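# Move sponge from under workbench into box on top

## Task

Retrieve the yellow sponge from beneath the workbench and place it inside the steel box. The steel box has to rest flat on the workbench top, entirely inside its edges with nothing overhanging. No robot may fall over or finish the job leaning. The result only counts if it stays in place without any robot supporting it. At the end, open the grippers and move the robots away.

## Robot and tools

Two mobile robots share the work. stretch is a Hello Robot Stretch 3: a two-wheeled base (0.33 m long, 0.34 m wide), a lift on a mast, and a single telescoping arm that reaches out to the robot's RIGHT, so the gripper is carried forward by driving. rby is a Rainbow Robotics RB-Y1: a two-wheeled base (0.66 x 0.58 m, front edge 0.10 m ahead of the axle), a folding leg and torso, a head, and a left and a right arm, each with a gripper.

CALLS. execute_actions takes "actions", a list holding one action or nothing (an empty list just reports state and images), and optional "cameras": names from rby_head_camera, rby_left_wrist_camera, rby_right_wrist_camera, stretch_head_camera, stretch_nav_camera, stretch_wrist_camera, or "all"; omitted or null gives all, [] gives none. An action is an object keyed "stretch" and/or "rby"; every motion in it starts at once. Any unknown key or out-of-range number rejects the whole call. If one result reports a stop, the remaining calls of that reply are skipped. wait takes "seconds" (0 to 10) and returns state and images without new commands. zoom_image takes "camera" and "region" [x0, y0, x1, y1] in pixels of that camera's latest full image, origin top-left, at most 504 x 504. finished_scene takes "scene" (the scene number) and ends it permanently; only call it once the goal holds on its own.

BASES (both robots). "base" holds exactly one command, a relative move from where the base last reported itself: {"translate_m": d} drives d metres straight, forward positive; {"rotate_rad": d} spins in place, counter-clockwise (left) positive. Neither base can move sideways. stretch: translate -1 to 1, rotate -3.2 to 3.2; it pivots about a point 0.05 m behind its front edge and sweeps a 0.28 m radius when stowed. It only goes fast (0.30 m/s) when lift_m < 0.30, arm_m < 0.03 and wrist_yaw_rad > 2.54, otherwise 0.10 m/s. rby: translate -3 to 3, rotate -3.2 to 3.2; optional "speeds" caps this action's translate_m (0.05 to 0.4 m/s) and rotate_rad (0.1 to 1.509 rad/s); a base move needing over 8.667 s is refused. rby's base does not stop on hitting furniture.

STRETCH JOINTS. "joints" are absolute targets: lift_m 0 to 1.1 (arm height); arm_m 0 to 0.52 (extension); wrist_yaw_rad -1.345 to 4.42 (0 along the arm, positive toward the front, 3.0 folded over the base); wrist_pitch_rad -1.57 to 0.451 (0 level, negative fingertips down); wrist_roll_rad -2.911 to 2.911; gripper_m -0.089 to 0.179 (larger is wider; real fingertip gap is 0.007 to 0.025 smaller); head_pan_rad -3.953 to 1.73 (-1.57 looks along the arm); head_tilt_rad -1.53 to 0.419 (negative looks down). "contact_limits": {"arm_m": effort percent 1 to 100} stops the arm once its effort reaches that level. Fold or unfold the wrist only with lift_m 0.32 to 0.95, wrist_pitch_rad -0.4, roll near 0; with yaw below -0.4 keep pitch at -0.5 or lower. To grip, command less than the object's width; to release, open at least 0.02 beyond the touch value.

RBY JOINTS. Absolute targets in radians unless _m: torso_squat_rad 0 to 1.2 (lowers chest), torso_shift_rad -0.3 to 0.6 (hips forward), torso_pitch_rad -0.2 to 1.4 (bow forward), torso_yaw_rad -1.5 to 1.5 (left positive); per arm shoulder_pitch -2.356 to 2.356 (negative raises forward), shoulder_roll left 0 to 3.141 / right -3.141 to 0 (outward), shoulder_yaw -2.094 to 2.094, elbow -2.617 to 0.01 (negative bends), forearm_roll -3.141 to 3.141, wrist_pitch -1.57 to 1.919, hand_roll -2.705 to 2.705, gripper_m 0 to 0.1 (pad opening; command 0.005+ below object width, "off_target" then is normal); head_pan_rad -0.523 to 0.523, head_tilt_rad -0.35 to 1.57 (positive down). Torso combos must satisfy: squat+shift <= 1.52; squat-shift+pitch <= 1.57; shift+0.5 pitch-0.4 squat <= 0.7; shift+0.3 pitch-0.5 squat <= 0.39. "min_time_s" (0.1 to 8) slows arm and head motions. Each arm carries up to 3 kg.

FRAMES. Each robot's base frame sits on the floor between its drive wheels: x forward, y left, z up; odometry is that frame at scene start and counts wheel turns, slip included. stretch's hand_pose is at the closed-fingertip point. rby reports chest, left_hand and right_hand (pad midpoint; fingers along -z, closing along x). Robots cannot see each other in their own states; use images, lidar_m and depth grids.

RESULTS. base_status and joint_status give how each motion ended: done, off_target (may still be pushing), contact_stop, time_out, torque_fault, limit_stop_at_<name>, stopped_with_arm, not_followed (an arm collision check withheld targets; read the cause line). After a stop a joint holds where it rested; stretch's arm or lift goes slack. An rby stop in one torso or arm joint halts its whole group. on_its_own reports uncommanded parts and their held targets. motor_effort is percent with a bracketed peak. stretch also gives lidar_m (12 sectors of 30 degrees, first straight ahead, counter-clockwise, plane 0.17 m high), wrist_depth_mm and head_depth_mm (7x7 grids), base_tilt in degrees, turned_by_wheels/imu. MOTOR HOT warns of heating rby arm motors.

AVOID. Any hard press between the robots or between rby's arms. Tipping stretch: high pushes above about 0.45 m, driving while gripping fixed things, snagging while reversing; undo in small steps and pull the gripper free. Tipping rby with heavy loads far forward. Wrist torque faults, arm overload, overheating, drops and hard impacts. After a torso or arm stop, back arms off first, then torso.

Each tool is called as name(argument=value, ...), one argument or row to a line, values as JSON.

## Session

execute_actions(
  actions=[],
)

Scene clock: 0.00 s.
stretch.base_odometry: x=+0.000 y=+0.000 heading=+0.000 (m, m, rad; stretch's odometry frame)
stretch.turned_by_wheels: +0.000 (rad since the last result)
stretch.turned_by_imu: +0.000 (rad since the last result)
stretch.base_tilt: forward=+0.6 right=+0.2 (deg)
stretch.lidar_m: 1.79 1.84 1.54 2.56 2.51 2.16 2.69 2.67 3.62 2.55 2.15 2.12
stretch.head_depth_mm: 1980 2211 2224 2223 2194 2192 2123 / 2007 2410 2398 2373 2365 2372 2256 / 2038 2604 2608 2598 2581 2573 2235 / 2059 2810 2867 2865 2841 2797 2221 / 2075 2768 2845 2889 2938 2922 2192 / 2103 2554 2600 2622 2647 2699 2178 / 2125 2357 2369 2407 2395 1751 1769
stretch.base_status: not commanded
stretch.joint_positions: lift_m=+0.401 arm_m=+0.000 wrist_yaw_rad=+2.851 wrist_pitch_rad=-0.365 wrist_roll_rad=+0.008 gripper_m=+0.037 head_pan_rad=-0.016 head_tilt_rad=-0.023
stretch.joint_status: not commanded
stretch.motor_effort: left_wheel=+0 right_wheel=-1 lift_m=+41 arm_m=-1 wrist_yaw_rad=-1 wrist_pitch_rad=+5 wrist_roll_rad=+0 gripper_m=+0 head_pan_rad=+1 head_tilt_rad=+3 (%)
stretch.hand_pose: x=+0.0448 y=+0.0763 z=+0.4258 quat_wxyz=(+0.228, +0.709, +0.026, +0.667) (m; stretch's base frame)
stretch.wrist_depth_mm: - - - - - - - / - - - - - - - / - - - - - - - / - - - - - - - / 805 851 906 878 895 955 933 / 715 725 - 726 759 755 770 / 596 - 618 627 614 633 647
rby.base_odometry: x=+0.000 y=+0.000 heading=+0.000 (m, m, rad; rby's odometry frame)
rby.base_status: not commanded
rby.joint_positions: torso_squat_rad=+0.350 torso_shift_rad=-0.001 torso_pitch_rad=+0.000 torso_yaw_rad=+0.000 left_shoulder_pitch_rad=+0.039 left_shoulder_roll_rad=+0.013 left_shoulder_yaw_rad=-0.026 left_elbow_rad=-0.141 left_forearm_roll_rad=+0.017 left_wrist_pitch_rad=+0.033 left_hand_roll_rad=-0.008 left_gripper_m=+0.099 right_shoulder_pitch_rad=-0.026 right_shoulder_roll_rad=-0.011 right_shoulder_yaw_rad=+0.037 right_elbow_rad=-0.240 right_forearm_roll_rad=-0.011 right_wrist_pitch_rad=-0.025 right_hand_roll_rad=+0.029 right_gripper_m=+0.100 head_pan_rad=+0.001 head_tilt_rad=+0.399
rby.joint_status: not commanded
rby.chest: x=-0.2286 y=-0.0012 z=+1.2475 quat_wxyz=(+1.000, +0.001, +0.000, +0.000) (m; rby's base frame)
rby.left_hand: x=-0.1955 y=+0.2290 z=+0.5632 quat_wxyz=(+0.999, +0.006, -0.036, -0.002) (m; rby's base frame)
rby.right_hand: x=-0.0883 y=-0.2225 z=+0.5758 quat_wxyz=(+0.989, -0.003, -0.144, +0.032) (m; rby's base frame)
pictures: rby_head_camera, rby_left_wrist_camera, rby_right_wrist_camera, stretch_head_camera (sideways: a quarter turn clockwise sets it upright), stretch_nav_camera (sideways: a quarter turn counterclockwise sets it upright), stretch_wrist_camera
Images, in order (width x height): rby_head_camera 896x504, rby_left_wrist_camera 644x364, rby_right_wrist_camera 644x364, stretch_head_camera 896x504, stretch_nav_camera 672x504, stretch_wrist_camera 644x364.

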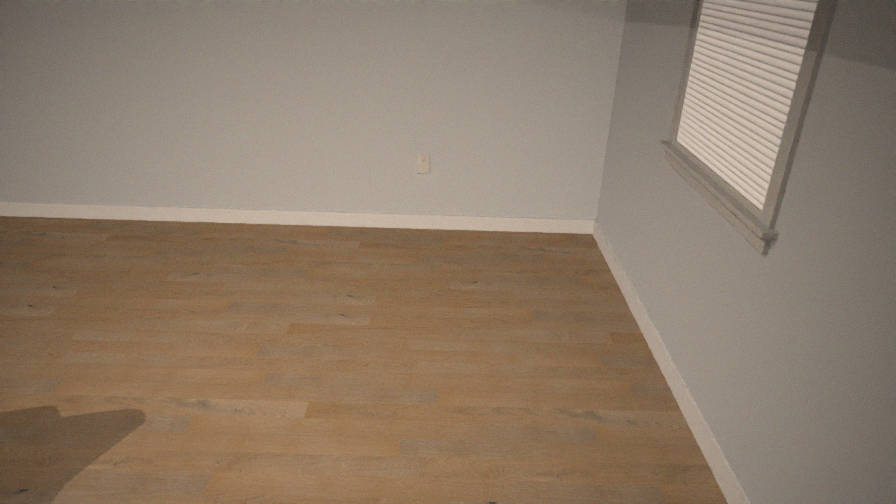

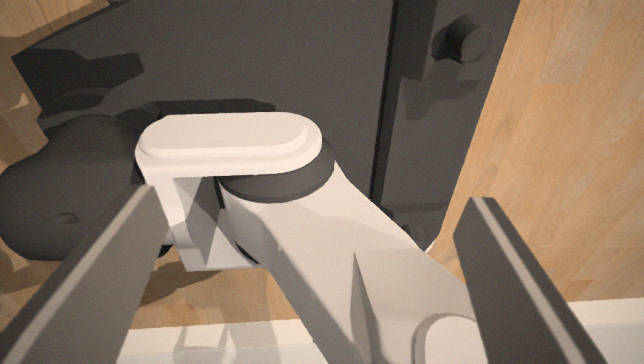

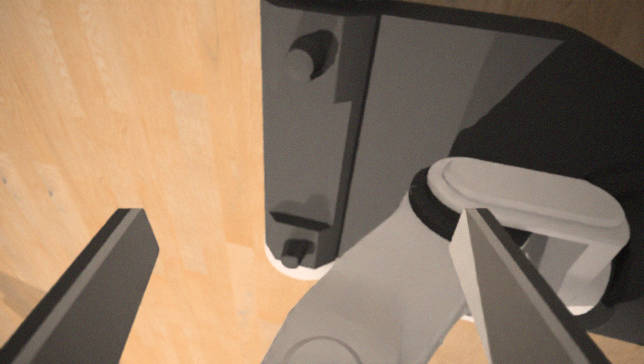

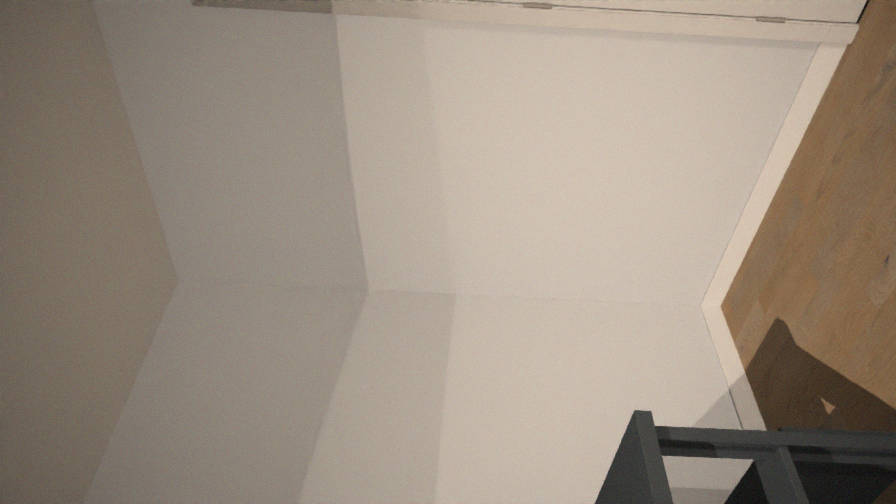

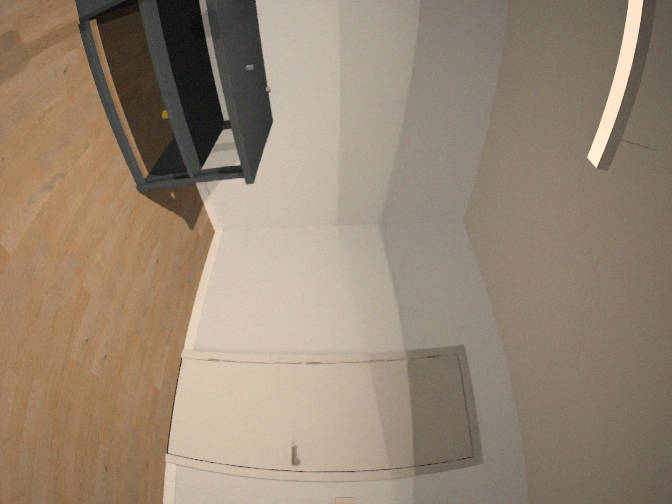

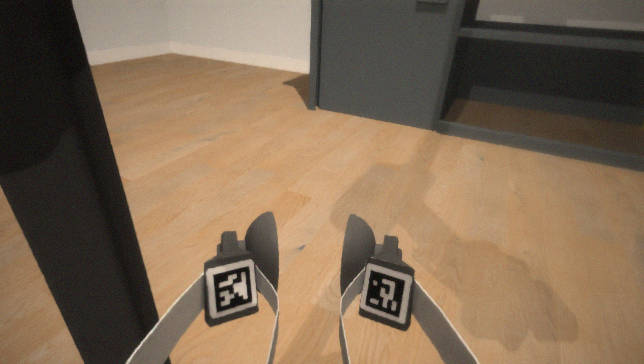

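execute_actions(
  actions=[
    {"stretch":{"joints":{"head_pan_rad":0.9,"head_tilt_rad":-0.5}},"rby":{"base":{"rotate_rad":1.6},"joints":{"head_tilt_rad":0.3}}},
  ],
  cameras=["stretch_head_camera","stretch_nav_camera","rby_head_camera"],
)

Scene clock: 6.10 s.
stretch.base_odometry: x=+0.000 y=+0.000 heading=+0.000 (m, m, rad; stretch's odometry frame)
stretch.turned_by_wheels: +0.000 (rad since the last result)
stretch.turned_by_imu: +0.001 (rad since the last result)
stretch.base_tilt: forward=+0.6 right=+0.3 (deg)
stretch.lidar_m: 1.79 1.85 1.54 2.55 2.51 2.16 2.70 2.80 3.61 2.55 2.15 2.12
stretch.head_depth_mm: 1858 2007 1720 1879 2049 1620 1343 / 1872 2019 1704 1955 2029 1623 1336 / 1890 2055 1816 1939 2035 1613 1329 / 1906 2077 1793 1737 1868 1599 1326 / 1932 2096 1772 1703 1859 1592 1324 / 1947 2127 1777 1720 1853 1584 1318 / 1972 2142 1767 1750 1899 1573 1305
stretch.base_status: not commanded
stretch.joint_positions: lift_m=+0.401 arm_m=+0.000 wrist_yaw_rad=+2.851 wrist_pitch_rad=-0.365 wrist_roll_rad=+0.008 gripper_m=+0.037 head_pan_rad=+0.893 head_tilt_rad=-0.494
stretch.joint_status: all done
stretch.motor_effort: left_wheel=+0(0) right_wheel=+0(1) lift_m=+41(41) arm_m=+0(1) wrist_yaw_rad=-1(1) wrist_pitch_rad=+5(5) wrist_roll_rad=+0(0) gripper_m=+0(0) head_pan_rad=+2(33) head_tilt_rad=-4(41) (%)
stretch.hand_pose: x=+0.0448 y=+0.0763 z=+0.4258 quat_wxyz=(+0.228, +0.709, +0.026, +0.667) (m; stretch's base frame)
stretch.wrist_depth_mm: - - - - - - - / - - - - - - - / - - - - - - - / - - - - - - - / 813 885 904 882 940 936 943 / 704 726 - 722 764 757 771 / 601 - 619 627 610 630 657
rby.base_odometry: x=+0.000 y=+0.000 heading=+1.600 (m, m, rad; rby's odometry frame)
rby.base_status: done
rby.joint_positions: torso_squat_rad=+0.350 torso_shift_rad=-0.001 torso_pitch_rad=+0.000 torso_yaw_rad=+0.000 left_shoulder_pitch_rad=+0.039 left_shoulder_roll_rad=+0.013 left_shoulder_yaw_rad=-0.026 left_elbow_rad=-0.141 left_forearm_roll_rad=+0.017 left_wrist_pitch_rad=+0.033 left_hand_roll_rad=-0.008 left_gripper_m=+0.099 right_shoulder_pitch_rad=-0.026 right_shoulder_roll_rad=-0.011 right_shoulder_yaw_rad=+0.037 right_elbow_rad=-0.240 right_forearm_roll_rad=-0.011 right_wrist_pitch_rad=-0.025 right_hand_roll_rad=+0.029 right_gripper_m=+0.100 head_pan_rad=+0.001 head_tilt_rad=+0.300
rby.joint_status: all done
rby.chest: x=-0.2286 y=-0.0012 z=+1.2475 quat_wxyz=(+1.000, +0.001, +0.000, +0.000) (m; rby's base frame)
rby.left_hand: x=-0.1955 y=+0.2290 z=+0.5632 quat_wxyz=(+0.999, +0.006, -0.036, -0.002) (m; rby's base frame)
rby.right_hand: x=-0.0883 y=-0.2225 z=+0.5758 quat_wxyz=(+0.989, -0.003, -0.144, +0.032) (m; rby's base frame)
pictures: rby_head_camera, stretch_head_camera (sideways: a quarter turn clockwise sets it upright), stretch_nav_camera (sideways: a quarter turn counterclockwise sets it upright)
Images, in order (width x height): rby_head_camera 896x504, stretch_head_camera 896x504, stretch_nav_camera 672x504.

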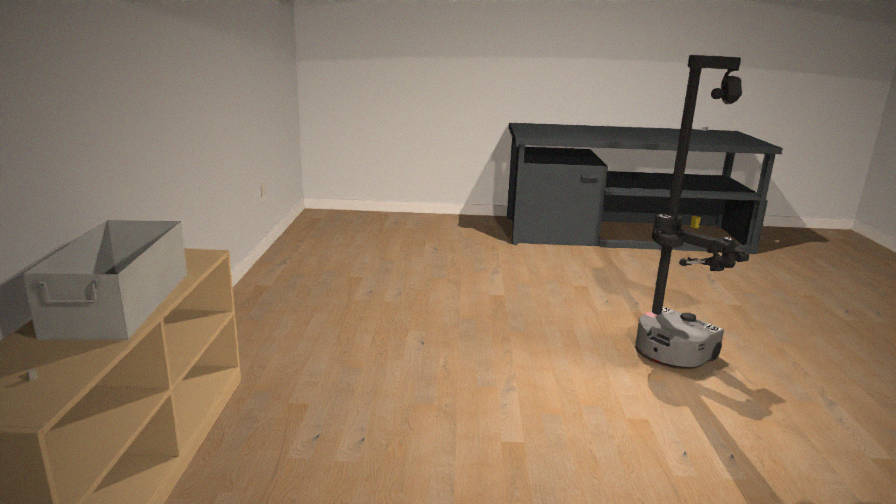

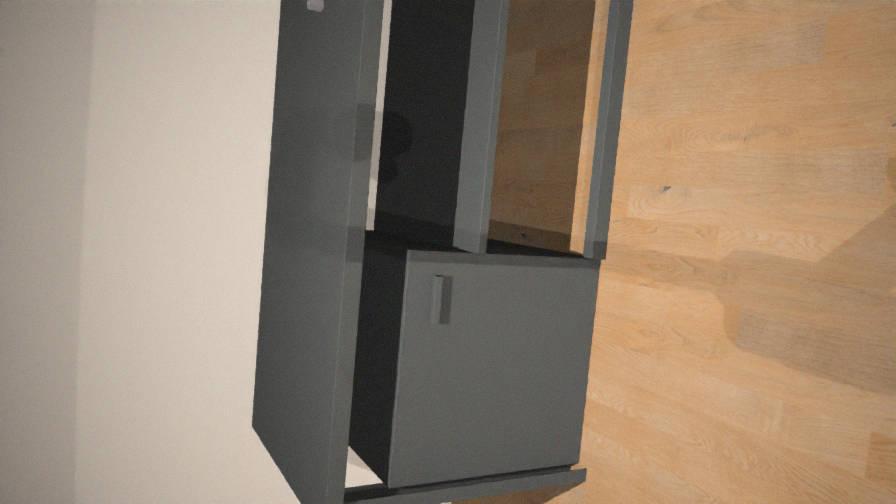

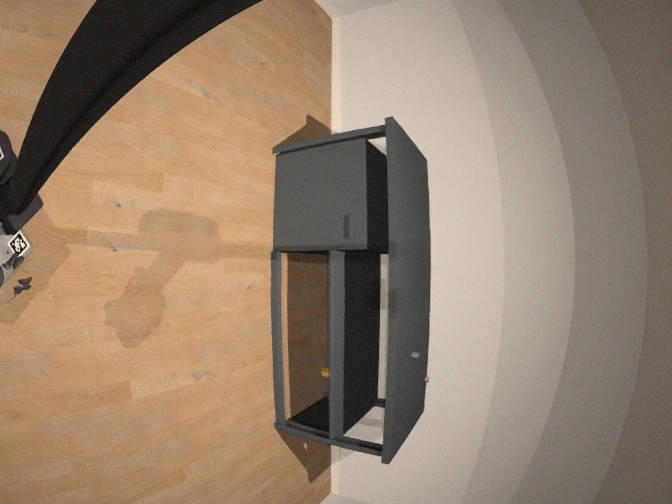

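execute_actions(
  actions=[
    {"stretch":{"base":{"rotate_rad":0.33},"joints":{"lift_m":0.33}},"rby":{"base":{"translate_m":1.95}}},
  ],
  cameras=[],
)

execute_actions(
  actions=[
    {"stretch":{"base":{"translate_m":0.8}},"rby":{"base":{"rotate_rad":1.57},"joints":{"left_shoulder_pitch_rad":-1.573,"left_shoulder_roll_rad":1.45,"left_shoulder_yaw_rad":-1.573,"left_elbow_rad":-0.8,"left_forearm_roll_rad":-2.85,"left_wrist_pitch_rad":1.91,"left_hand_roll_rad":-0.95,"left_gripper_m":0.03,"right_shoulder_pitch_rad":-1.505,"right_shoulder_roll_rad":-1.5,"right_shoulder_yaw_rad":1.565,"right_elbow_rad":-0.65,"right_forearm_roll_rad":2.845,"right_wrist_pitch_rad":1.91,"right_hand_roll_rad":0.95,"right_gripper_m":0.03,"head_tilt_rad":0.2}}},
  ],
  cameras=["rby_head_camera"],
)

Scene clock: 14.63 s.
stretch.base_odometry: x=+0.000 y=+0.000 heading=+0.330 (m, m, rad; stretch's odometry frame)
stretch.turned_by_wheels: +0.330 (rad since the last result)
stretch.turned_by_imu: +0.326 (rad since the last result)
stretch.base_tilt: forward=+0.7 right=+0.2 (deg)
stretch.lidar_m: 1.80 1.54 1.61 2.58 2.15 1.14 1.41 3.62 2.97 2.21 2.13 2.24
stretch.head_depth_mm: 1861 1990 1713 1704 1983 1619 1345 / 1938 2068 1823 1666 1806 1616 1339 / 2000 2174 1827 1732 1877 1610 1336 / 2101 2275 1782 1819 1931 1594 1325 / 2201 2387 2608 2676 1997 1592 1319 / 2293 2506 2722 2649 1983 1588 1313 / 2422 2619 2919 2634 1975 1562 1311
stretch.base_status: done
stretch.joint_positions: lift_m=+0.330 arm_m=+0.000 wrist_yaw_rad=+2.851 wrist_pitch_rad=-0.365 wrist_roll_rad=+0.008 gripper_m=+0.037 head_pan_rad=+0.893 head_tilt_rad=-0.494
stretch.joint_status: all done
stretch.motor_effort: left_wheel=-1(4) right_wheel=+1(3) lift_m=+32(34) arm_m=-1(0) wrist_yaw_rad=-1(0) wrist_pitch_rad=+5(5) wrist_roll_rad=+0(0) gripper_m=+0(0) head_pan_rad=+2(3) head_tilt_rad=-4(4) (%)
stretch.hand_pose: x=+0.0448 y=+0.0763 z=+0.3550 quat_wxyz=(+0.228, +0.709, +0.026, +0.667) (m; stretch's base frame)
stretch.wrist_depth_mm: - - - - - - - / - - - - - - - / - - - - - - - / - 967 970 993 - - - / 699 736 800 775 789 796 850 / 615 637 - 631 660 666 682 / 521 - 530 546 548 564 559
rby.base_odometry: x=-0.058 y=+1.949 heading=+1.601 (m, m, rad; rby's odometry frame)
rby.base_status: done
rby.joint_positions: torso_squat_rad=+0.350 torso_shift_rad=-0.001 torso_pitch_rad=+0.000 torso_yaw_rad=+0.000 left_shoulder_pitch_rad=+0.039 left_shoulder_roll_rad=+0.013 left_shoulder_yaw_rad=-0.026 left_elbow_rad=-0.141 left_forearm_roll_rad=+0.017 left_wrist_pitch_rad=+0.033 left_hand_roll_rad=-0.008 left_gripper_m=+0.099 right_shoulder_pitch_rad=-0.026 right_shoulder_roll_rad=-0.011 right_shoulder_yaw_rad=+0.037 right_elbow_rad=-0.240 right_forearm_roll_rad=-0.011 right_wrist_pitch_rad=-0.025 right_hand_roll_rad=+0.029 right_gripper_m=+0.100 head_pan_rad=+0.001 head_tilt_rad=+0.300
rby.joint_status: not commanded
rby.chest: x=-0.2286 y=-0.0012 z=+1.2475 quat_wxyz=(+1.000, +0.001, +0.000, +0.000) (m; rby's base frame)
rby.left_hand: x=-0.1954 y=+0.2290 z=+0.5632 quat_wxyz=(+0.999, +0.006, -0.036, -0.002) (m; rby's base frame)
rby.right_hand: x=-0.0883 y=-0.2225 z=+0.5758 quat_wxyz=(+0.989, -0.003, -0.144, +0.032) (m; rby's base frame)
pictures: none
No camera images: the call's "cameras" was empty. Leave "cameras" out to get every camera's image.

Scene clock: 23.87 s.
stretch.base_odometry: x=+0.757 y=+0.259 heading=+0.330 (m, m, rad; stretch's odometry frame)
stretch.turned_by_wheels: +0.000 (rad since the last result)
stretch.turned_by_imu: +0.003 (rad since the last result)
stretch.base_tilt: forward=+0.6 right=+0.0 (deg)
stretch.lidar_m: 1.00 1.49 0.98 1.22 2.91 1.72 1.66 4.30 2.44 1.81 1.75 1.85
stretch.head_depth_mm: 1268 1364 1450 1105 883 1090 1343 / 1322 1417 1499 1093 1233 1121 1334 / 1382 1480 1552 1083 1261 1187 1282 / 1437 1550 1611 1074 1302 1504 1310 / 1499 1627 1626 1070 1214 1371 1319 / 1571 1713 1610 1165 1214 1393 1316 / 1652 1806 1575 1221 1321 1487 1310
stretch.base_status: done
stretch.joint_positions: lift_m=+0.330 arm_m=+0.000 wrist_yaw_rad=+2.851 wrist_pitch_rad=-0.365 wrist_roll_rad=+0.008 gripper_m=+0.037 head_pan_rad=+0.893 head_tilt_rad=-0.494
stretch.joint_status: not commanded
stretch.motor_effort: left_wheel=-2(4) right_wheel=+0(4) lift_m=+32(32) arm_m=+0(0) wrist_yaw_rad=+0(2) wrist_pitch_rad=+5(5) wrist_roll_rad=+0(0) gripper_m=+0(1) head_pan_rad=+2(2) head_tilt_rad=-4(4) (%)
stretch.hand_pose: x=+0.0448 y=+0.0763 z=+0.3550 quat_wxyz=(+0.228, +0.709, +0.026, +0.667) (m; stretch's base frame)
stretch.wrist_depth_mm: - - - - 966 - - / - - - - - - - / - - - - - - - / - 971 950 - 997 - - / 711 770 768 774 775 825 776 / 599 619 - 628 664 664 667 / 516 - 530 546 539 551 564
rby.base_odometry: x=-0.058 y=+1.949 heading=-3.113 (m, m, rad; rby's odometry frame)
rby.base_status: done
rby.joint_positions: torso_squat_rad=+0.350 torso_shift_rad=-0.001 torso_pitch_rad=+0.000 torso_yaw_rad=+0.000 left_shoulder_pitch_rad=-1.573 left_shoulder_roll_rad=+1.450 left_shoulder_yaw_rad=-1.573 left_elbow_rad=-0.800 left_forearm_roll_rad=-2.850 left_wrist_pitch_rad=+1.910 left_hand_roll_rad=-0.950 left_gripper_m=+0.030 right_shoulder_pitch_rad=-1.505 right_shoulder_roll_rad=-1.500 right_shoulder_yaw_rad=+1.565 right_elbow_rad=-0.650 right_forearm_roll_rad=+2.845 right_wrist_pitch_rad=+1.910 right_hand_roll_rad=+0.950 right_gripper_m=+0.030 head_pan_rad=+0.001 head_tilt_rad=+0.200
rby.joint_status: all done
rby.chest: x=-0.2287 y=-0.0012 z=+1.2475 quat_wxyz=(+1.000, +0.001, +0.000, +0.000) (m; rby's base frame)
rby.left_hand: x=+0.1475 y=+0.3061 z=+1.4268 quat_wxyz=(-0.629, +0.599, +0.321, +0.378) (m; rby's base frame)
rby.right_hand: x=+0.1576 y=-0.3679 z=+1.4227 quat_wxyz=(-0.661, -0.562, +0.386, -0.314) (m; rby's base frame)
pictures: rby_head_camera
Images, in order (width x height): rby_head_camera 896x504.

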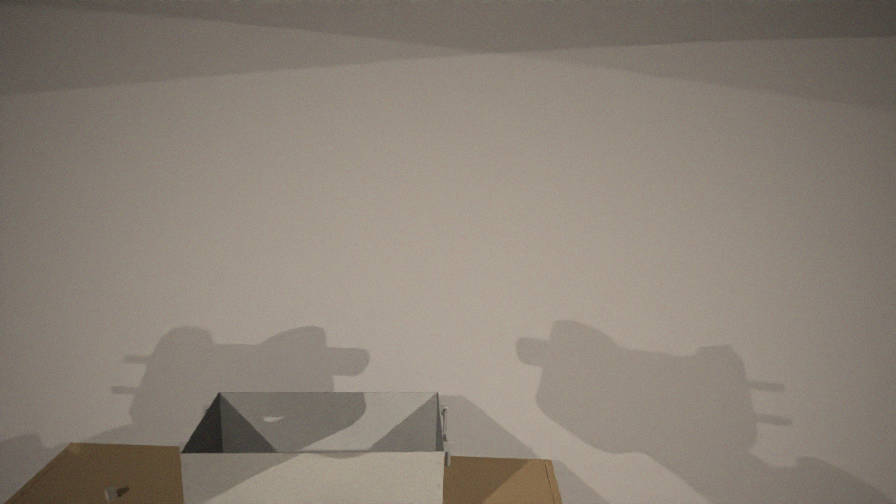

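execute_actions(
  actions=[
    {"rby":{"base":{"rotate_rad":0.55}},"stretch":{"joints":{"head_pan_rad":0.3,"head_tilt_rad":-0.7}}},
  ],
  cameras=["stretch_nav_camera","stretch_head_camera"],
)

execute_actions(
  actions=[
    {"rby":{"base":{"translate_m":0.53}}},
  ],
  cameras=[],
)

execute_actions(
  actions=[
    {"rby":{"base":{"rotate_rad":-0.55},"joints":{"head_tilt_rad":0.8}}},
  ],
  cameras=["rby_head_camera"],
)

Scene clock: 27.00 s.
stretch.base_odometry: x=+0.757 y=+0.259 heading=+0.330 (m, m, rad; stretch's odometry frame)
stretch.turned_by_wheels: +0.000 (rad since the last result)
stretch.turned_by_imu: +0.000 (rad since the last result)
stretch.base_tilt: forward=+0.5 right=+0.3 (deg)
stretch.lidar_m: 1.00 1.49 0.98 1.22 2.92 1.57 1.60 4.33 2.45 1.81 1.75 1.86
stretch.head_depth_mm: 1392 1506 1041 1322 1341 1401 1205 / 1369 1452 1032 1321 1565 1388 1208 / 1351 1443 1020 1305 1559 1385 1195 / 1335 1426 1015 1299 1514 1377 1194 / 1316 1404 1008 1257 1509 1369 1191 / 1305 1381 998 1245 1493 1350 1184 / 1285 1364 992 1235 1171 1341 1180
stretch.base_status: not commanded
stretch.joint_positions: lift_m=+0.330 arm_m=+0.000 wrist_yaw_rad=+2.851 wrist_pitch_rad=-0.365 wrist_roll_rad=+0.008 gripper_m=+0.037 head_pan_rad=+0.307 head_tilt_rad=-0.691
stretch.joint_status: all done
stretch.motor_effort: left_wheel=-1(1) right_wheel=+1(1) lift_m=+32(32) arm_m=+0(1) wrist_yaw_rad=-1(0) wrist_pitch_rad=+6(5) wrist_roll_rad=+0(1) gripper_m=+0(0) head_pan_rad=-3(25) head_tilt_rad=-6(29) (%)
stretch.hand_pose: x=+0.0448 y=+0.0763 z=+0.3550 quat_wxyz=(+0.228, +0.709, +0.026, +0.667) (m; stretch's base frame)
stretch.wrist_depth_mm: - - - - 996 - - / - - - - - - - / - - - - - - - / - 937 953 - 958 - - / 693 747 788 784 790 789 763 / 609 630 - 634 665 673 670 / 512 - 534 545 533 571 564
rby.base_odometry: x=-0.057 y=+1.949 heading=-2.563 (m, m, rad; rby's odometry frame)
rby.base_status: done
rby.joint_positions: torso_squat_rad=+0.350 torso_shift_rad=-0.001 torso_pitch_rad=+0.000 torso_yaw_rad=+0.000 left_shoulder_pitch_rad=-1.573 left_shoulder_roll_rad=+1.450 left_shoulder_yaw_rad=-1.573 left_elbow_rad=-0.800 left_forearm_roll_rad=-2.850 left_wrist_pitch_rad=+1.910 left_hand_roll_rad=-0.950 left_gripper_m=+0.030 right_shoulder_pitch_rad=-1.505 right_shoulder_roll_rad=-1.500 right_shoulder_yaw_rad=+1.565 right_elbow_rad=-0.650 right_forearm_roll_rad=+2.845 right_wrist_pitch_rad=+1.910 right_hand_roll_rad=+0.950 right_gripper_m=+0.030 head_pan_rad=+0.001 head_tilt_rad=+0.200
rby.joint_status: not commanded
rby.chest: x=-0.2287 y=-0.0012 z=+1.2475 quat_wxyz=(+1.000, +0.001, +0.000, +0.000) (m; rby's base frame)
rby.left_hand: x=+0.1476 y=+0.3060 z=+1.4268 quat_wxyz=(-0.629, +0.599, +0.321, +0.378) (m; rby's base frame)
rby.right_hand: x=+0.1576 y=-0.3679 z=+1.4227 quat_wxyz=(-0.661, -0.562, +0.386, -0.314) (m; rby's base frame)
pictures: stretch_head_camera (sideways: a quarter turn clockwise sets it upright), stretch_nav_camera (sideways: a quarter turn counterclockwise sets it upright)
Images, in order (width x height): stretch_head_camera 896x504, stretch_nav_camera 672x504.

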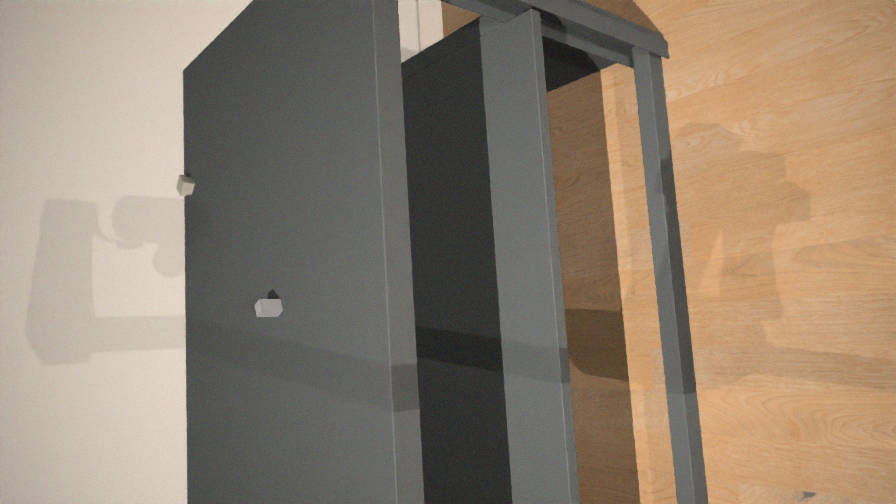

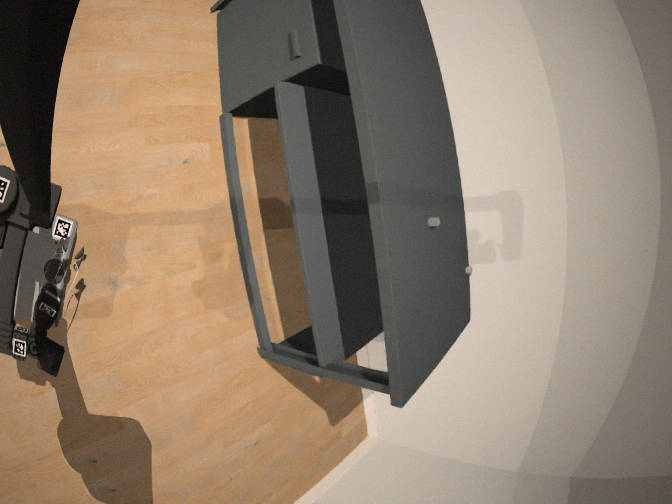

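Scene clock: 29.70 s.
stretch.base_odometry: x=+0.757 y=+0.259 heading=+0.330 (m, m, rad; stretch's odometry frame)
stretch.turned_by_wheels: +0.000 (rad since the last result)
stretch.turned_by_imu: +0.000 (rad since the last result)
stretch.base_tilt: forward=+0.6 right=+0.3 (deg)
stretch.lidar_m: 0.99 1.49 0.98 1.22 2.92 2.11 2.66 4.33 2.45 1.80 1.75 1.85
stretch.head_depth_mm: 1389 1501 1039 1320 1339 1394 1207 / 1373 1467 1032 1317 1561 1391 1207 / 1352 1441 1025 1305 1560 1382 1196 / 1334 1423 1015 1295 1515 1377 1193 / 1323 1402 1007 1252 1503 1376 1188 / 1301 1377 1001 1248 1499 1348 1185 / 1285 1366 993 1238 1175 1336 1182
stretch.base_status: not commanded
stretch.joint_positions: lift_m=+0.330 arm_m=+0.000 wrist_yaw_rad=+2.851 wrist_pitch_rad=-0.365 wrist_roll_rad=+0.008 gripper_m=+0.037 head_pan_rad=+0.307 head_tilt_rad=-0.691
stretch.joint_status: not commanded
stretch.motor_effort: left_wheel=-1(1) right_wheel=+1(0) lift_m=+32(32) arm_m=+0(0) wrist_yaw_rad=+0(0) wrist_pitch_rad=+5(5) wrist_roll_rad=+0(0) gripper_m=+0(0) head_pan_rad=-2(3) head_tilt_rad=-6(6) (%)
stretch.hand_pose: x=+0.0448 y=+0.0763 z=+0.3550 quat_wxyz=(+0.228, +0.709, +0.026, +0.667) (m; stretch's base frame)
stretch.wrist_depth_mm: - - - - 962 - - / - - - - - - - / - - - - - - - / - 962 966 - 978 - - / 698 773 779 777 816 811 771 / 606 626 - 638 662 653 668 / 524 - 536 538 543 563 558
rby.base_odometry: x=-0.501 y=+1.659 heading=-2.562 (m, m, rad; rby's odometry frame)
rby.base_status: done
rby.joint_positions: torso_squat_rad=+0.350 torso_shift_rad=-0.001 torso_pitch_rad=+0.000 torso_yaw_rad=+0.000 left_shoulder_pitch_rad=-1.573 left_shoulder_roll_rad=+1.450 left_shoulder_yaw_rad=-1.573 left_elbow_rad=-0.800 left_forearm_roll_rad=-2.850 left_wrist_pitch_rad=+1.910 left_hand_roll_rad=-0.950 left_gripper_m=+0.030 right_shoulder_pitch_rad=-1.505 right_shoulder_roll_rad=-1.500 right_shoulder_yaw_rad=+1.565 right_elbow_rad=-0.650 right_forearm_roll_rad=+2.845 right_wrist_pitch_rad=+1.910 right_hand_roll_rad=+0.950 right_gripper_m=+0.030 head_pan_rad=+0.001 head_tilt_rad=+0.200
rby.joint_status: not commanded
rby.chest: x=-0.2286 y=-0.0012 z=+1.2475 quat_wxyz=(+1.000, +0.001, +0.000, +0.000) (m; rby's base frame)
rby.left_hand: x=+0.1477 y=+0.3059 z=+1.4267 quat_wxyz=(-0.629, +0.599, +0.320, +0.378) (m; rby's base frame)
rby.right_hand: x=+0.1578 y=-0.3679 z=+1.4226 quat_wxyz=(-0.661, -0.562, +0.386, -0.314) (m; rby's base frame)
pictures: none
No camera images: the call's "cameras" was empty. Leave "cameras" out to get every camera's image.

Scene clock: 32.10 s.
stretch.base_odometry: x=+0.757 y=+0.259 heading=+0.330 (m, m, rad; stretch's odometry frame)
stretch.turned_by_wheels: +0.000 (rad since the last result)
stretch.turned_by_imu: +0.000 (rad since the last result)
stretch.base_tilt: forward=+0.6 right=+0.3 (deg)
stretch.lidar_m: 1.00 1.49 0.98 1.23 2.91 2.25 2.22 4.32 2.45 1.81 1.76 1.85
stretch.head_depth_mm: 1383 1512 1042 1326 1337 1393 1203 / 1370 1458 1031 1314 1568 1390 1201 / 1352 1446 1027 1313 1563 1384 1200 / 1341 1421 1014 1300 1518 1385 1195 / 1319 1410 1011 1254 1510 1370 1189 / 1299 1384 1002 1253 1495 1348 1189 / 1285 1370 994 1238 1171 1342 1183
stretch.base_status: not commanded
stretch.joint_positions: lift_m=+0.330 arm_m=+0.000 wrist_yaw_rad=+2.851 wrist_pitch_rad=-0.365 wrist_roll_rad=+0.008 gripper_m=+0.037 head_pan_rad=+0.307 head_tilt_rad=-0.691
stretch.joint_status: not commanded
stretch.motor_effort: left_wheel=-1(1) right_wheel=+1(0) lift_m=+32(32) arm_m=-1(0) wrist_yaw_rad=+0(0) wrist_pitch_rad=+5(5) wrist_roll_rad=+0(0) gripper_m=-1(0) head_pan_rad=-3(3) head_tilt_rad=-6(6) (%)
stretch.hand_pose: x=+0.0448 y=+0.0763 z=+0.3550 quat_wxyz=(+0.228, +0.709, +0.026, +0.667) (m; stretch's base frame)
stretch.wrist_depth_mm: - - - - 963 - - / - - - - - - - / - - - - - - - / - 923 947 - 995 - - / 713 761 793 760 799 787 767 / 594 643 - 636 673 658 660 / 521 - 537 554 551 550 567
rby.base_odometry: x=-0.501 y=+1.659 heading=-3.112 (m, m, rad; rby's odometry frame)
rby.base_status: done
rby.joint_positions: torso_squat_rad=+0.350 torso_shift_rad=-0.001 torso_pitch_rad=+0.000 torso_yaw_rad=+0.000 left_shoulder_pitch_rad=-1.573 left_shoulder_roll_rad=+1.450 left_shoulder_yaw_rad=-1.573 left_elbow_rad=-0.800 left_forearm_roll_rad=-2.850 left_wrist_pitch_rad=+1.910 left_hand_roll_rad=-0.950 left_gripper_m=+0.030 right_shoulder_pitch_rad=-1.505 right_shoulder_roll_rad=-1.500 right_shoulder_yaw_rad=+1.565 right_elbow_rad=-0.650 right_forearm_roll_rad=+2.845 right_wrist_pitch_rad=+1.910 right_hand_roll_rad=+0.950 right_gripper_m=+0.030 head_pan_rad=+0.001 head_tilt_rad=+0.800
rby.joint_status: all done
rby.chest: x=-0.2286 y=-0.0012 z=+1.2475 quat_wxyz=(+1.000, +0.001, +0.000, +0.000) (m; rby's base frame)
rby.left_hand: x=+0.1477 y=+0.3060 z=+1.4267 quat_wxyz=(-0.629, +0.599, +0.320, +0.378) (m; rby's base frame)
rby.right_hand: x=+0.1577 y=-0.3678 z=+1.4226 quat_wxyz=(-0.661, -0.562, +0.386, -0.314) (m; rby's base frame)
pictures: rby_head_camera
Images, in order (width x height): rby_head_camera 896x504.

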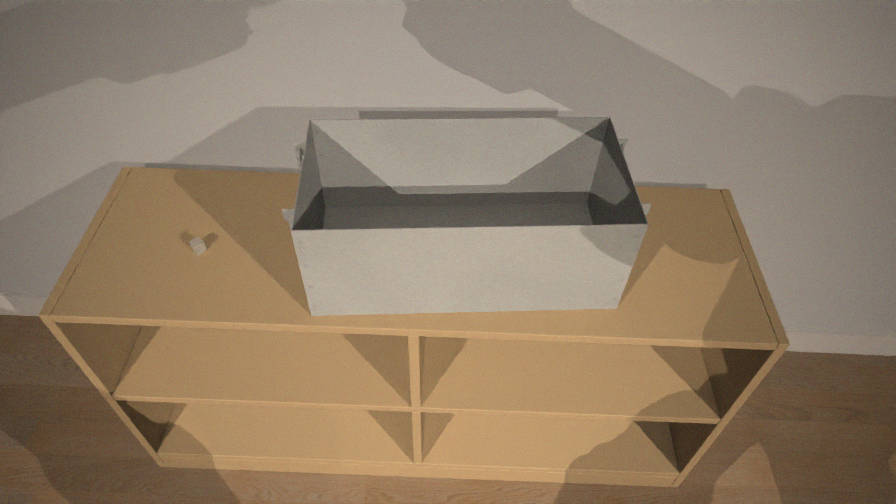

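execute_actions(
  actions=[
    {"stretch":{"base":{"translate_m":0.7}},"rby":{"joints":{"torso_squat_rad":0.55,"torso_shift_rad":0.27,"torso_pitch_rad":1.08,"head_tilt_rad":0.0}}},
  ],
  cameras=[],
)

execute_actions(
  actions=[
    {"stretch":{"base":{"rotate_rad":2.14},"joints":{"head_pan_rad":-1.4,"head_tilt_rad":-0.9}},"rby":{"base":{"translate_m":0.18},"speeds":{"translate_m":0.08}}},
  ],
  cameras=["stretch_nav_camera","stretch_head_camera","rby_left_wrist_camera","rby_right_wrist_camera"],
)

Scene clock: 41.33 s.
stretch.base_odometry: x=+1.419 y=+0.486 heading=+0.330 (m, m, rad; stretch's odometry frame)
stretch.turned_by_wheels: +0.000 (rad since the last result)
stretch.turned_by_imu: +0.003 (rad since the last result)
stretch.base_tilt: forward=+0.7 right=+0.3 (deg)
stretch.lidar_m: 0.44 0.88 0.92 0.86 0.99 3.09 2.90 4.94 2.00 1.46 1.44 0.32
stretch.head_depth_mm: 826 932 1063 1215 649 547 472 / 815 913 1025 795 646 545 471 / 803 902 983 788 644 542 469 / 791 888 971 785 641 540 467 / 781 877 944 780 638 538 466 / 772 865 943 775 634 536 465 / 763 850 927 770 629 534 462
stretch.base_status: done
stretch.joint_positions: lift_m=+0.330 arm_m=+0.000 wrist_yaw_rad=+2.851 wrist_pitch_rad=-0.365 wrist_roll_rad=+0.008 gripper_m=+0.037 head_pan_rad=+0.307 head_tilt_rad=-0.692
stretch.joint_status: not commanded
stretch.motor_effort: left_wheel=-1(4) right_wheel=+1(4) lift_m=+32(32) arm_m=+0(0) wrist_yaw_rad=-1(0) wrist_pitch_rad=+5(5) wrist_roll_rad=+0(0) gripper_m=+0(0) head_pan_rad=-3(3) head_tilt_rad=-6(6) (%)
stretch.hand_pose: x=+0.0448 y=+0.0763 z=+0.3550 quat_wxyz=(+0.228, +0.709, +0.026, +0.667) (m; stretch's base frame)
stretch.wrist_depth_mm: - 690 428 479 557 631 704 / - 840 969 308 243 222 233 / - 936 - - - 211 173 / - 879 - - - 927 763 / 702 764 721 756 770 794 758 / 608 653 - 644 675 649 679 / 528 - 532 509 530 556 558
rby.base_odometry: x=-0.501 y=+1.659 heading=-3.112 (m, m, rad; rby's odometry frame)
rby.base_status: not commanded
rby.joint_positions: torso_squat_rad=+0.550 torso_shift_rad=+0.270 torso_pitch_rad=+1.080 torso_yaw_rad=+0.000 left_shoulder_pitch_rad=-1.573 left_shoulder_roll_rad=+1.450 left_shoulder_yaw_rad=-1.573 left_elbow_rad=-0.800 left_forearm_roll_rad=-2.850 left_wrist_pitch_rad=+1.910 left_hand_roll_rad=-0.950 left_gripper_m=+0.030 right_shoulder_pitch_rad=-1.505 right_shoulder_roll_rad=-1.500 right_shoulder_yaw_rad=+1.565 right_elbow_rad=-0.650 right_forearm_roll_rad=+2.845 right_wrist_pitch_rad=+1.910 right_hand_roll_rad=+0.950 right_gripper_m=+0.030 head_pan_rad=+0.001 head_tilt_rad=+0.000
rby.joint_status: all done
rby.chest: x=+0.2041 y=-0.0009 z=+1.0014 quat_wxyz=(+0.858, +0.001, +0.514, +0.000) (m; rby's base frame)
rby.left_hand: x=+0.5392 y=+0.3067 z=+0.7542 quat_wxyz=(-0.704, +0.708, -0.048, +0.016) (m; rby's base frame)
rby.right_hand: x=+0.5410 y=-0.3670 z=+0.7429 quat_wxyz=(-0.765, -0.644, -0.009, +0.020) (m; rby's base frame)
pictures: none
No camera images: the call's "cameras" was empty. Leave "cameras" out to get every camera's image.

Scene clock: 45.67 s.
stretch.base_odometry: x=+1.419 y=+0.486 heading=+2.470 (m, m, rad; stretch's odometry frame)
stretch.turned_by_wheels: +2.140 (rad since the last result)
stretch.turned_by_imu: +2.111 (rad since the last result)
stretch.base_tilt: forward=+0.6 right=+0.5 (deg)
stretch.lidar_m: 1.08 2.98 2.96 4.79 1.96 1.46 1.44 0.32 0.45 0.88 0.93 0.87
stretch.head_depth_mm: 803 875 762 643 557 492 461 / 825 897 756 640 555 490 734 / 848 917 753 637 554 488 751 / 870 913 750 635 550 486 775 / 897 906 745 631 549 493 1079 / 924 904 742 630 546 500 1101 / 952 896 737 627 544 518 1112
stretch.base_status: done
stretch.joint_positions: lift_m=+0.330 arm_m=+0.000 wrist_yaw_rad=+2.851 wrist_pitch_rad=-0.365 wrist_roll_rad=+0.008 gripper_m=+0.037 head_pan_rad=-1.393 head_tilt_rad=-0.889
stretch.joint_status: all done
stretch.motor_effort: left_wheel=-1(5) right_wheel=+1(4) lift_m=+32(32) arm_m=+0(0) wrist_yaw_rad=-1(1) wrist_pitch_rad=+5(5) wrist_roll_rad=+1(0) gripper_m=+0(0) head_pan_rad=-3(33) head_tilt_rad=-7(28) (%)
stretch.hand_pose: x=+0.0448 y=+0.0763 z=+0.3550 quat_wxyz=(+0.228, +0.709, +0.026, +0.667) (m; stretch's base frame)
stretch.wrist_depth_mm: - - - - - - - / - - - - - - - / - - - - - - - / - 919 - 995 - - - / 706 748 783 767 824 794 823 / 617 636 - 633 650 671 677 / 523 - 536 549 527 556 560
rby.base_odometry: x=-0.681 y=+1.654 heading=-3.112 (m, m, rad; rby's odometry frame)
rby.base_status: done
rby.joint_positions: torso_squat_rad=+0.550 torso_shift_rad=+0.270 torso_pitch_rad=+1.080 torso_yaw_rad=+0.000 left_shoulder_pitch_rad=-1.573 left_shoulder_roll_rad=+1.450 left_shoulder_yaw_rad=-1.573 left_elbow_rad=-0.800 left_forearm_roll_rad=-2.850 left_wrist_pitch_rad=+1.910 left_hand_roll_rad=-0.950 left_gripper_m=+0.030 right_shoulder_pitch_rad=-1.505 right_shoulder_roll_rad=-1.500 right_shoulder_yaw_rad=+1.565 right_elbow_rad=-0.650 right_forearm_roll_rad=+2.845 right_wrist_pitch_rad=+1.910 right_hand_roll_rad=+0.950 right_gripper_m=+0.030 head_pan_rad=+0.001 head_tilt_rad=+0.000
rby.joint_status: not commanded
rby.chest: x=+0.2042 y=-0.0009 z=+1.0014 quat_wxyz=(+0.858, +0.001, +0.514, +0.000) (m; rby's base frame)
rby.left_hand: x=+0.5392 y=+0.3068 z=+0.7542 quat_wxyz=(-0.704, +0.708, -0.048, +0.016) (m; rby's base frame)
rby.right_hand: x=+0.5410 y=-0.3670 z=+0.7430 quat_wxyz=(-0.765, -0.644, -0.009, +0.020) (m; rby's base frame)
pictures: rby_left_wrist_camera, rby_right_wrist_camera, stretch_head_camera (sideways: a quarter turn clockwise sets it upright), stretch_nav_camera (sideways: a quarter turn counterclockwise sets it upright)
Images, in order (width x height): rby_left_wrist_camera 644x364, rby_right_wrist_camera 644x364, stretch_head_camera 896x504, stretch_nav_camera 672x504.

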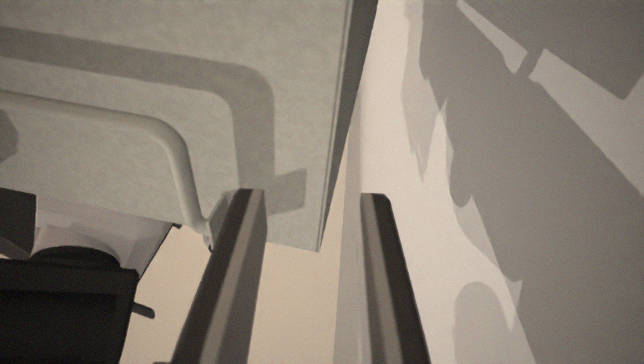

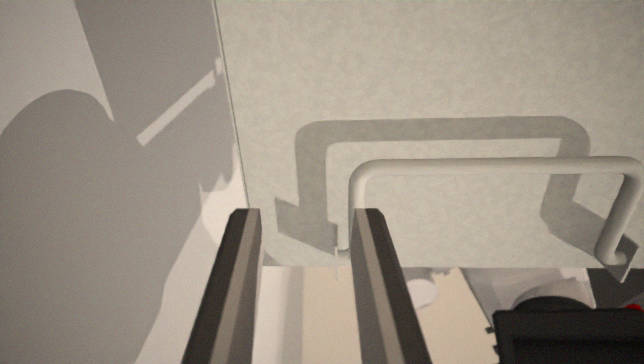

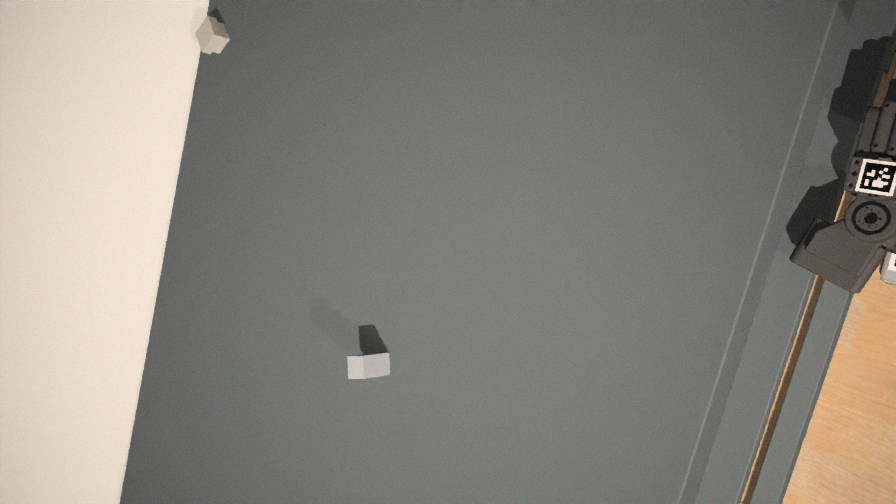

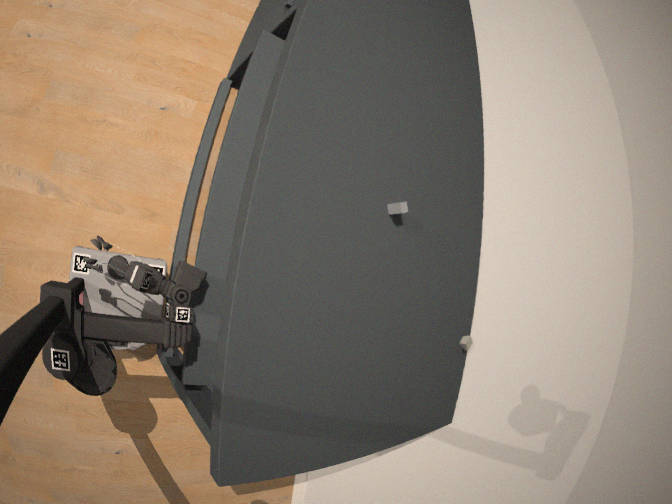

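execute_actions(
  actions=[
    {"stretch":{"joints":{"wrist_yaw_rad":1.6,"wrist_pitch_rad":-0.4,"gripper_m":0.12}},"rby":{"base":{"translate_m":-0.1},"speeds":{"translate_m":0.08}}},
  ],
  cameras=["rby_left_wrist_camera","rby_right_wrist_camera"],
)

execute_actions(
  actions=[
    {"stretch":{"joints":{"lift_m":0.15,"wrist_pitch_rad":-0.2}},"rby":{"joints":{"torso_squat_rad":0.71}}},
  ],
  cameras=[],
)

execute_actions(
  actions=[
    {"stretch":{"joints":{"wrist_yaw_rad":0.3}},"rby":{"joints":{"left_shoulder_roll_rad":1.36,"right_shoulder_roll_rad":-1.36},"min_time_s":1.2}},
  ],
  cameras=["stretch_wrist_camera","stretch_nav_camera"],
)

Scene clock: 48.13 s.
stretch.base_odometry: x=+1.419 y=+0.486 heading=+2.470 (m, m, rad; stretch's odometry frame)
stretch.turned_by_wheels: +0.000 (rad since the last result)
stretch.turned_by_imu: +0.000 (rad since the last result)
stretch.base_tilt: forward=+0.6 right=+0.4 (deg)
stretch.lidar_m: 1.07 2.93 2.89 4.78 1.96 1.46 1.44 0.32 0.45 0.88 0.93 0.87
stretch.head_depth_mm: 804 877 762 643 556 491 460 / 824 897 755 640 555 490 734 / 848 915 753 637 553 488 471 / 870 914 751 635 553 487 779 / 899 909 745 633 549 493 1084 / 924 903 741 629 546 500 1102 / 954 897 737 626 544 518 1113
stretch.base_status: not commanded
stretch.joint_positions: lift_m=+0.330 arm_m=+0.000 wrist_yaw_rad=+1.603 wrist_pitch_rad=-0.412 wrist_roll_rad=+0.008 gripper_m=+0.120 head_pan_rad=-1.393 head_tilt_rad=-0.889
stretch.joint_status: all done
stretch.motor_effort: left_wheel=-1(1) right_wheel=+1(1) lift_m=+32(32) arm_m=+0(0) wrist_yaw_rad=-3(3) wrist_pitch_rad=+4(4) wrist_roll_rad=+0(0) gripper_m=+1(97) head_pan_rad=-3(2) head_tilt_rad=-7(7) (%)
stretch.hand_pose: x=+0.2036 y=-0.1377 z=+0.3442 quat_wxyz=(+0.584, +0.599, -0.379, +0.394) (m; stretch's base frame)
stretch.wrist_depth_mm: - - - - 445 323 352 / - - - - 734 164 166 / - - - - 797 134 108 / 805 871 919 894 870 824 88 / 679 713 702 730 691 752 83 / 585 - 586 609 570 634 82 / 502 501 500 522 509 517 537
rby.base_odometry: x=-0.581 y=+1.657 heading=-3.112 (m, m, rad; rby's odometry frame)
rby.base_status: done
rby.joint_positions: torso_squat_rad=+0.550 torso_shift_rad=+0.270 torso_pitch_rad=+1.080 torso_yaw_rad=+0.000 left_shoulder_pitch_rad=-1.573 left_shoulder_roll_rad=+1.450 left_shoulder_yaw_rad=-1.573 left_elbow_rad=-0.800 left_forearm_roll_rad=-2.850 left_wrist_pitch_rad=+1.910 left_hand_roll_rad=-0.950 left_gripper_m=+0.030 right_shoulder_pitch_rad=-1.505 right_shoulder_roll_rad=-1.500 right_shoulder_yaw_rad=+1.565 right_elbow_rad=-0.650 right_forearm_roll_rad=+2.845 right_wrist_pitch_rad=+1.910 right_hand_roll_rad=+0.950 right_gripper_m=+0.030 head_pan_rad=+0.001 head_tilt_rad=+0.000
rby.joint_status: not commanded
rby.chest: x=+0.2041 y=-0.0009 z=+1.0015 quat_wxyz=(+0.858, +0.001, +0.514, +0.000) (m; rby's base frame)
rby.left_hand: x=+0.5392 y=+0.3068 z=+0.7543 quat_wxyz=(-0.704, +0.708, -0.048, +0.016) (m; rby's base frame)
rby.right_hand: x=+0.5410 y=-0.3670 z=+0.7431 quat_wxyz=(-0.765, -0.644, -0.009, +0.019) (m; rby's base frame)
pictures: rby_left_wrist_camera, rby_right_wrist_camera
Images, in order (width x height): rby_left_wrist_camera 644x364, rby_right_wrist_camera 644x364.

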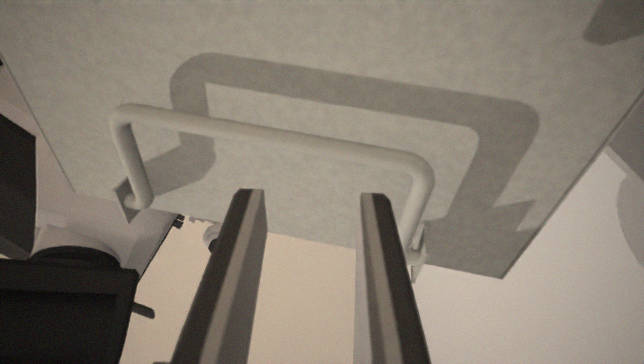

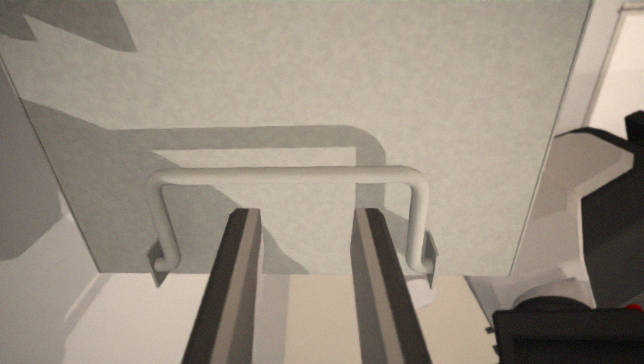

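Scene clock: 49.67 s.
stretch.base_odometry: x=+1.419 y=+0.486 heading=+2.470 (m, m, rad; stretch's odometry frame)
stretch.turned_by_wheels: +0.000 (rad since the last result)
stretch.turned_by_imu: +0.000 (rad since the last result)
stretch.base_tilt: forward=+0.6 right=+0.3 (deg)
stretch.lidar_m: 1.08 2.94 2.90 4.80 1.95 1.46 1.44 0.32 0.45 0.88 0.93 0.87
stretch.head_depth_mm: 806 871 757 640 556 491 460 / 823 893 752 638 553 489 738 / 849 912 751 636 551 487 748 / 872 909 745 632 549 485 782 / 898 900 743 629 547 493 1086 / 924 895 737 627 545 505 1098 / 953 889 734 626 543 804 1110
stretch.base_status: not commanded
stretch.joint_positions: lift_m=+0.304 arm_m=+0.000 wrist_yaw_rad=+1.598 wrist_pitch_rad=-0.222 wrist_roll_rad=+0.008 gripper_m=+0.120 head_pan_rad=-1.395 head_tilt_rad=-0.893
stretch.joint_status: lift_m contact_stop (moved -0.026 of -0.180); the others done
stretch.on_its_own: lift_m is slack since a contact_stop, until your next command for it (your +0.150 is given up)
stretch.motor_effort: left_wheel=+0(10) right_wheel=-1(6) lift_m=+41(85) arm_m=-1(11) wrist_yaw_rad=+1(12) wrist_pitch_rad=+8(8) wrist_roll_rad=+0(0) gripper_m=-1(1) head_pan_rad=-2(2) head_tilt_rad=-5(8) (%)
stretch.hand_pose: x=+0.2232 y=-0.1381 z=+0.3628 quat_wxyz=(+0.545, +0.560, -0.436, +0.447) (m; stretch's base frame)
stretch.wrist_depth_mm: - - - - 698 669 656 / - - - - 703 605 698 / - - - - 746 172 181 / - - - - 799 130 102 / 864 969 923 950 846 827 83 / 723 - 737 732 691 769 82 / 591 574 602 604 580 594 576
rby.base_odometry: x=-0.581 y=+1.657 heading=-3.112 (m, m, rad; rby's odometry frame)
rby.base_status: not commanded
rby.joint_positions: torso_squat_rad=+0.710 torso_shift_rad=+0.270 torso_pitch_rad=+1.080 torso_yaw_rad=+0.000 left_shoulder_pitch_rad=-1.573 left_shoulder_roll_rad=+1.450 left_shoulder_yaw_rad=-1.573 left_elbow_rad=-0.800 left_forearm_roll_rad=-2.850 left_wrist_pitch_rad=+1.910 left_hand_roll_rad=-0.950 left_gripper_m=+0.030 right_shoulder_pitch_rad=-1.505 right_shoulder_roll_rad=-1.500 right_shoulder_yaw_rad=+1.565 right_elbow_rad=-0.650 right_forearm_roll_rad=+2.845 right_wrist_pitch_rad=+1.910 right_hand_roll_rad=+0.950 right_gripper_m=+0.030 head_pan_rad=+0.001 head_tilt_rad=+0.000
rby.joint_status: all done
rby.chest: x=+0.1865 y=-0.0009 z=+0.9379 quat_wxyz=(+0.858, +0.001, +0.514, +0.000) (m; rby's base frame)
rby.left_hand: x=+0.5216 y=+0.3069 z=+0.6907 quat_wxyz=(-0.704, +0.708, -0.048, +0.016) (m; rby's base frame)
rby.right_hand: x=+0.5234 y=-0.3670 z=+0.6795 quat_wxyz=(-0.765, -0.644, -0.009, +0.020) (m; rby's base frame)
pictures: none
No camera images: the call's "cameras" was empty. Leave "cameras" out to get every camera's image.

not run: a stop came earlier in this reply.

execute_actions(
  actions=[
    {"stretch":{"joints":{"lift_m":0.36}},"rby":{"joints":{"torso_yaw_rad":0.05,"left_shoulder_roll_rad":1.40,"left_elbow_rad":-0.72,"right_shoulder_roll_rad":-1.4},"min_time_s":1.2}},
  ],
  cameras=[],
)

execute_actions(
  actions=[
    {"stretch":{"base":{"rotate_rad":0.6}},"rby":{"joints":{"left_shoulder_roll_rad":1.33,"right_shoulder_roll_rad":-1.36},"min_time_s":1.2}},
  ],
  cameras=[],
)

Scene clock: 51.73 s.
stretch.base_odometry: x=+1.419 y=+0.486 heading=+2.470 (m, m, rad; stretch's odometry frame)
stretch.turned_by_wheels: +0.000 (rad since the last result)
stretch.turned_by_imu: +0.001 (rad since the last result)
stretch.base_tilt: forward=+0.9 right=+0.3 (deg)
stretch.lidar_m: 1.08 2.93 2.90 4.75 1.96 1.45 1.45 0.32 0.45 0.88 0.93 0.86
stretch.head_depth_mm: 803 875 757 639 555 491 460 / 825 894 754 638 554 488 734 / 846 908 748 635 550 487 467 / 872 907 747 632 550 486 777 / 899 902 742 630 547 492 1085 / 924 897 739 626 545 505 1106 / 956 891 733 624 543 802 1115
stretch.base_status: not commanded
stretch.joint_positions: lift_m=+0.359 arm_m=+0.000 wrist_yaw_rad=+1.607 wrist_pitch_rad=-0.340 wrist_roll_rad=+0.065 gripper_m=+0.120 head_pan_rad=-1.395 head_tilt_rad=-0.893
stretch.joint_status: all done
stretch.on_its_own: wrist_pitch_rad is at rest, and its effort (+50) is outside its rest range (-20 to +32)
stretch.motor_effort: left_wheel=+1(1) right_wheel=-5(5) lift_m=+68(68) arm_m=+0(0) wrist_yaw_rad=-7(6) wrist_pitch_rad=+50(51) wrist_roll_rad=-24(24) gripper_m=+3(3) head_pan_rad=-2(2) head_tilt_rad=-5(5) (%)
stretch.hand_pose: x=+0.2120 y=-0.1364 z=+0.3897 quat_wxyz=(+0.557, +0.598, -0.416, +0.399) (m; stretch's base frame)
stretch.wrist_depth_mm: - - - - 682 655 640 / - - - - 401 350 338 / - - - - 763 214 212 / - - - - 875 156 154 / 858 884 865 836 840 133 122 / 696 - 703 691 655 117 100 / 613 578 585 590 560 541 87
rby.base_odometry: x=-0.581 y=+1.657 heading=-3.112 (m, m, rad; rby's odometry frame)
rby.base_status: not commanded
rby.joint_positions: torso_squat_rad=+0.710 torso_shift_rad=+0.269 torso_pitch_rad=+1.079 torso_yaw_rad=+0.050 left_shoulder_pitch_rad=-1.573 left_shoulder_roll_rad=+1.400 left_shoulder_yaw_rad=-1.573 left_elbow_rad=-0.720 left_forearm_roll_rad=-2.850 left_wrist_pitch_rad=+1.910 left_hand_roll_rad=-0.950 left_gripper_m=+0.030 right_shoulder_pitch_rad=-1.509 right_shoulder_roll_rad=-1.458 right_shoulder_yaw_rad=+1.563 right_elbow_rad=-0.644 right_forearm_roll_rad=+2.844 right_wrist_pitch_rad=+1.911 right_hand_roll_rad=+0.950 right_gripper_m=+0.030 head_pan_rad=+0.001 head_tilt_rad=+0.000
rby.joint_status: right_shoulder_roll_rad contact_stop (moved +0.041 of +0.100); the others done
rby.on_its_own: right_shoulder_roll_rad is held at -1.455, not at your -1.400, since a contact_stop
rby.chest: x=+0.1860 y=-0.0006 z=+0.9384 quat_wxyz=(+0.858, +0.013, +0.513, +0.021) (m; rby's base frame)
rby.left_hand: x=+0.5207 y=+0.3249 z=+0.6921 quat_wxyz=(-0.729, +0.684, -0.032, +0.005) (m; rby's base frame)
rby.right_hand: x=+0.5317 y=-0.3326 z=+0.6585 quat_wxyz=(-0.740, -0.672, -0.024, +0.006) (m; rby's base frame)
pictures: none
No camera images: the call's "cameras" was empty. Leave "cameras" out to get every camera's image.

not run: a stop came earlier in this reply.


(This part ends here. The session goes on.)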